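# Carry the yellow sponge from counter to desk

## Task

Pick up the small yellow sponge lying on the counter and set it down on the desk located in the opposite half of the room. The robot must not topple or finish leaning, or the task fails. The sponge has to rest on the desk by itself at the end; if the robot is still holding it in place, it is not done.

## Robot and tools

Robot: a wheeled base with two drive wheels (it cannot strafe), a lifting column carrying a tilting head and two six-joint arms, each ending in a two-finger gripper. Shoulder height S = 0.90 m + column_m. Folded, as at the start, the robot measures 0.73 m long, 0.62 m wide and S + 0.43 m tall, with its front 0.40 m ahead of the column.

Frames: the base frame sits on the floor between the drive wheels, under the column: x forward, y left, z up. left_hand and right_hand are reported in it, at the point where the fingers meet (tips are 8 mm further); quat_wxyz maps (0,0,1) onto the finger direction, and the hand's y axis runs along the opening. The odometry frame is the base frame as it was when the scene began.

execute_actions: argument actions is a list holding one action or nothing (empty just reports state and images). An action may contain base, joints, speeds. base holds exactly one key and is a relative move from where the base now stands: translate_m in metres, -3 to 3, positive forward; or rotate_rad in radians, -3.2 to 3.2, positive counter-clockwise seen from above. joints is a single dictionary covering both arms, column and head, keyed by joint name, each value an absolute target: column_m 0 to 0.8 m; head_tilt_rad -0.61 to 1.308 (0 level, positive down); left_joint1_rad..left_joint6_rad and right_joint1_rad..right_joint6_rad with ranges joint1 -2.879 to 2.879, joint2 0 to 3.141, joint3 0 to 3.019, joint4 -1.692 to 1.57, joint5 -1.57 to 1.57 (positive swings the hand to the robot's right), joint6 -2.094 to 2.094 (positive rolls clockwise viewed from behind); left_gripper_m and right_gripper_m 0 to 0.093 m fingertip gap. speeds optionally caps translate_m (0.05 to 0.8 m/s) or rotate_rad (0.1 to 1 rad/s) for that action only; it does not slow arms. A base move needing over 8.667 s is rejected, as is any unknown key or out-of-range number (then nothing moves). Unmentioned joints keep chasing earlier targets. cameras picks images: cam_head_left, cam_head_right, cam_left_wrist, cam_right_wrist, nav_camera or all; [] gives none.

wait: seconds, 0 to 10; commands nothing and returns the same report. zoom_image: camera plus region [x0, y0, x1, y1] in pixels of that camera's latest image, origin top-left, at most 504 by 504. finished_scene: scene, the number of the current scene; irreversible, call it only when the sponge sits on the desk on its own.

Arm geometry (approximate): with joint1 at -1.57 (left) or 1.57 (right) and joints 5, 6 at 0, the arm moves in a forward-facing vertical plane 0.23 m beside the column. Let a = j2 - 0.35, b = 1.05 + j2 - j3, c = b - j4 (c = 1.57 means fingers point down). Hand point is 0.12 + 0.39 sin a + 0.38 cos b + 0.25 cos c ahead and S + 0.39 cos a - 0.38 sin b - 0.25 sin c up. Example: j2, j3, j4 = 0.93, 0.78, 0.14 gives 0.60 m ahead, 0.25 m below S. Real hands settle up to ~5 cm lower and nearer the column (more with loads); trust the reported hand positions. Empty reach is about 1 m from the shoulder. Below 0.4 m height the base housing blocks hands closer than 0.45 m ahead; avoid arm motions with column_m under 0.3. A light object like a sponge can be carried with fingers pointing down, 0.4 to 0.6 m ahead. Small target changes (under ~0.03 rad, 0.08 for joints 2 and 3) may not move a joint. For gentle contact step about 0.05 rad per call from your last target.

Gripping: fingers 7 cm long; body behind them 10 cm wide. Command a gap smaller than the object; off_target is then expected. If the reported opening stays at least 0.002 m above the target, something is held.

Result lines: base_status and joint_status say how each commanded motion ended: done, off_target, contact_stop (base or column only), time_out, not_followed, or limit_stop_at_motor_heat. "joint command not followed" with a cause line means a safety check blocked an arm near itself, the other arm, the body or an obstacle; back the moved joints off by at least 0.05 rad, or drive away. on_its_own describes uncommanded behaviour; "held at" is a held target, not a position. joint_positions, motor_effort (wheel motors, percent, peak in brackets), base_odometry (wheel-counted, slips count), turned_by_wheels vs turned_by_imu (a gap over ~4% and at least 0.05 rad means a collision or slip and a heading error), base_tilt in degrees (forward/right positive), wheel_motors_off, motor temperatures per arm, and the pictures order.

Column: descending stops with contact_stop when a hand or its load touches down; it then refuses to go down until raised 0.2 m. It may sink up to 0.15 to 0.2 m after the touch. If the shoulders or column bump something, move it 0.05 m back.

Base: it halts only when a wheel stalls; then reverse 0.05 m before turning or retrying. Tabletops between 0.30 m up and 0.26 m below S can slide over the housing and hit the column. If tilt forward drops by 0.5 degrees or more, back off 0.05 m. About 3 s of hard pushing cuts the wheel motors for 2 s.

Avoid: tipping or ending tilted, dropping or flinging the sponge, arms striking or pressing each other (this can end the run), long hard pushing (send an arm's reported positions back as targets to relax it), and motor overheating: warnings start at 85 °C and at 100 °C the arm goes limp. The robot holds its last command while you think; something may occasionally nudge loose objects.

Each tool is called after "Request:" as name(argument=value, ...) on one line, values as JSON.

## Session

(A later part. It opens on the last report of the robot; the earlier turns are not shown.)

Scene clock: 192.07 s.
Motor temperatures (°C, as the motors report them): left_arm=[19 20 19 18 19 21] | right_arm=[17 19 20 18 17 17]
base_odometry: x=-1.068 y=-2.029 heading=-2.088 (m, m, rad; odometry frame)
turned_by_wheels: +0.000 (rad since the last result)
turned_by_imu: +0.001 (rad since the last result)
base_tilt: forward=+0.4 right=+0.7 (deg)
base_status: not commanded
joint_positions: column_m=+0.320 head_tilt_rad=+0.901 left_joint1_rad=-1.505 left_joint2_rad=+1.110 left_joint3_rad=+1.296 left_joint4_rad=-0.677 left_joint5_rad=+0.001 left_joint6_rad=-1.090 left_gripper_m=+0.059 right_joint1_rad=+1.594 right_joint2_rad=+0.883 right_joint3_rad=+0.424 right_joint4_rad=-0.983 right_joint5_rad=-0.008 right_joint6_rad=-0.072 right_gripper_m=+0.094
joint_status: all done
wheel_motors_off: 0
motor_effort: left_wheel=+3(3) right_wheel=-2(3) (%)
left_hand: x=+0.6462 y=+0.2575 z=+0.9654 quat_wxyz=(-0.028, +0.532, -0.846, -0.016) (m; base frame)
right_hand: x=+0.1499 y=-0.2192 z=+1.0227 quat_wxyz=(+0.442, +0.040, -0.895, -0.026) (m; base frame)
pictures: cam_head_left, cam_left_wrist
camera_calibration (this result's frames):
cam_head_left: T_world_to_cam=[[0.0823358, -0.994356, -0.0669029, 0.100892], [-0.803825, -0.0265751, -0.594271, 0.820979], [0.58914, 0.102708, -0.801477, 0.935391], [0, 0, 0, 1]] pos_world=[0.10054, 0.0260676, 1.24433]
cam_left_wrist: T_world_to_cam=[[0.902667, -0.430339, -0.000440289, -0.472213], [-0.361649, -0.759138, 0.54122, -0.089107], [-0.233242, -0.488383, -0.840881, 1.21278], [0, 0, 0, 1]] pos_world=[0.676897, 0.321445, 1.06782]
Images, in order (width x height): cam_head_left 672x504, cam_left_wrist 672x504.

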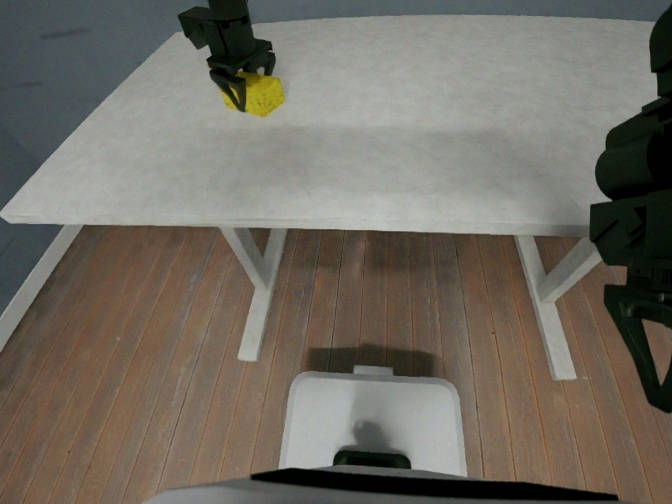

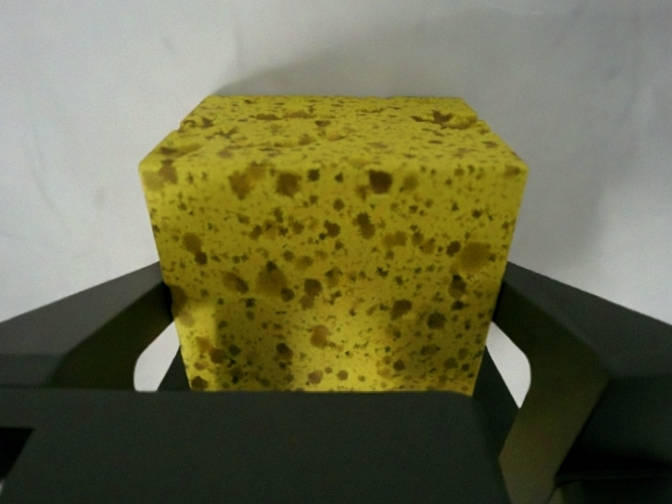

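Touching (joint 2 deflected). Release.

Request:
execute_actions(actions=[{"joints":{"left_gripper_m":0.093}}], cameras=[])

Request:
execute_actions(actions=[{"joints":{"column_m":0.45}}], cameras=["cam_head_left","cam_left_wrist"])

Scene clock: 196.07 s.
Motor temperatures (°C, as the motors report them): left_arm=[19 20 19 18 19 21] | right_arm=[17 19 20 18 17 17]
base_odometry: x=-1.068 y=-2.029 heading=-2.088 (m, m, rad; odometry frame)
turned_by_wheels: +0.000 (rad since the last result)
turned_by_imu: +0.001 (rad since the last result)
base_tilt: forward=+0.5 right=+0.7 (deg)
base_status: not commanded
joint_positions: column_m=+0.320 head_tilt_rad=+0.901 left_joint1_rad=-1.505 left_joint2_rad=+1.110 left_joint3_rad=+1.298 left_joint4_rad=-0.677 left_joint5_rad=+0.001 left_joint6_rad=-1.090 left_gripper_m=+0.093 right_joint1_rad=+1.594 right_joint2_rad=+0.883 right_joint3_rad=+0.424 right_joint4_rad=-0.983 right_joint5_rad=-0.008 right_joint6_rad=-0.072 right_gripper_m=+0.094
joint_status: all done
wheel_motors_off: 0
motor_effort: left_wheel=+4(4) right_wheel=-3(3) (%)
left_hand: x=+0.6474 y=+0.2575 z=+0.9659 quat_wxyz=(-0.029, +0.532, -0.846, -0.015) (m; base frame)
right_hand: x=+0.1499 y=-0.2192 z=+1.0227 quat_wxyz=(+0.442, +0.040, -0.895, -0.026) (m; base frame)
pictures: none
No camera images: the call's "cameras" was empty. Leave "cameras" out to get every camera's image.

Scene clock: 198.33 s.
Motor temperatures (°C, as the motors report them): left_arm=[19 20 19 18 19 21] | right_arm=[17 19 20 18 17 17]
base_odometry: x=-1.068 y=-2.029 heading=-2.088 (m, m, rad; odometry frame)
turned_by_wheels: +0.000 (rad since the last result)
turned_by_imu: +0.000 (rad since the last result)
base_tilt: forward=+0.3 right=+0.6 (deg)
base_status: not commanded
joint_positions: column_m=+0.450 head_tilt_rad=+0.901 left_joint1_rad=-1.505 left_joint2_rad=+1.137 left_joint3_rad=+1.298 left_joint4_rad=-0.677 left_joint5_rad=+0.001 left_joint6_rad=-1.090 left_gripper_m=+0.093 right_joint1_rad=+1.594 right_joint2_rad=+0.883 right_joint3_rad=+0.424 right_joint4_rad=-0.983 right_joint5_rad=-0.008 right_joint6_rad=-0.072 right_gripper_m=+0.094
joint_status: all done
wheel_motors_off: 0
motor_effort: left_wheel=+3(3) right_wheel=-2(3) (%)
left_hand: x=+0.6404 y=+0.2581 z=+1.0819 quat_wxyz=(-0.018, +0.532, -0.846, -0.022) (m; base frame)
right_hand: x=+0.1499 y=-0.2192 z=+1.1526 quat_wxyz=(+0.442, +0.040, -0.895, -0.026) (m; base frame)
pictures: cam_head_left, cam_left_wrist
camera_calibration (this result's frames):
cam_head_left: T_world_to_cam=[[0.0823354, -0.994356, -0.0669034, 0.109582], [-0.803829, -0.0265751, -0.594267, 0.898161], [0.589135, 0.102708, -0.801481, 1.0395], [0, 0, 0, 1]] pos_world=[0.10054, 0.0260676, 1.37422]
cam_left_wrist: T_world_to_cam=[[0.902986, -0.429101, -0.0220937, -0.443743], [-0.347302, -0.759192, 0.550462, -0.173068], [-0.252977, -0.489386, -0.834568, 1.3158], [0, 0, 0, 1]] pos_world=[0.673455, 0.322133, 1.18359]
Images, in order (width x height): cam_head_left 672x504, cam_left_wrist 672x504.

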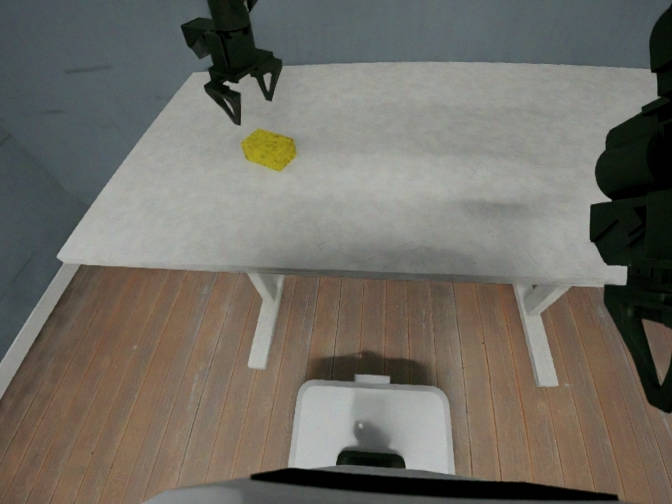

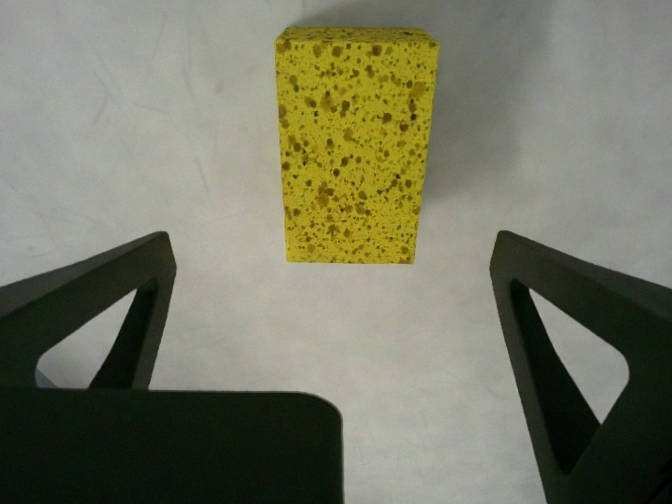

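Request:
finished_scene(scene=1)

The scene is finished: the task was done.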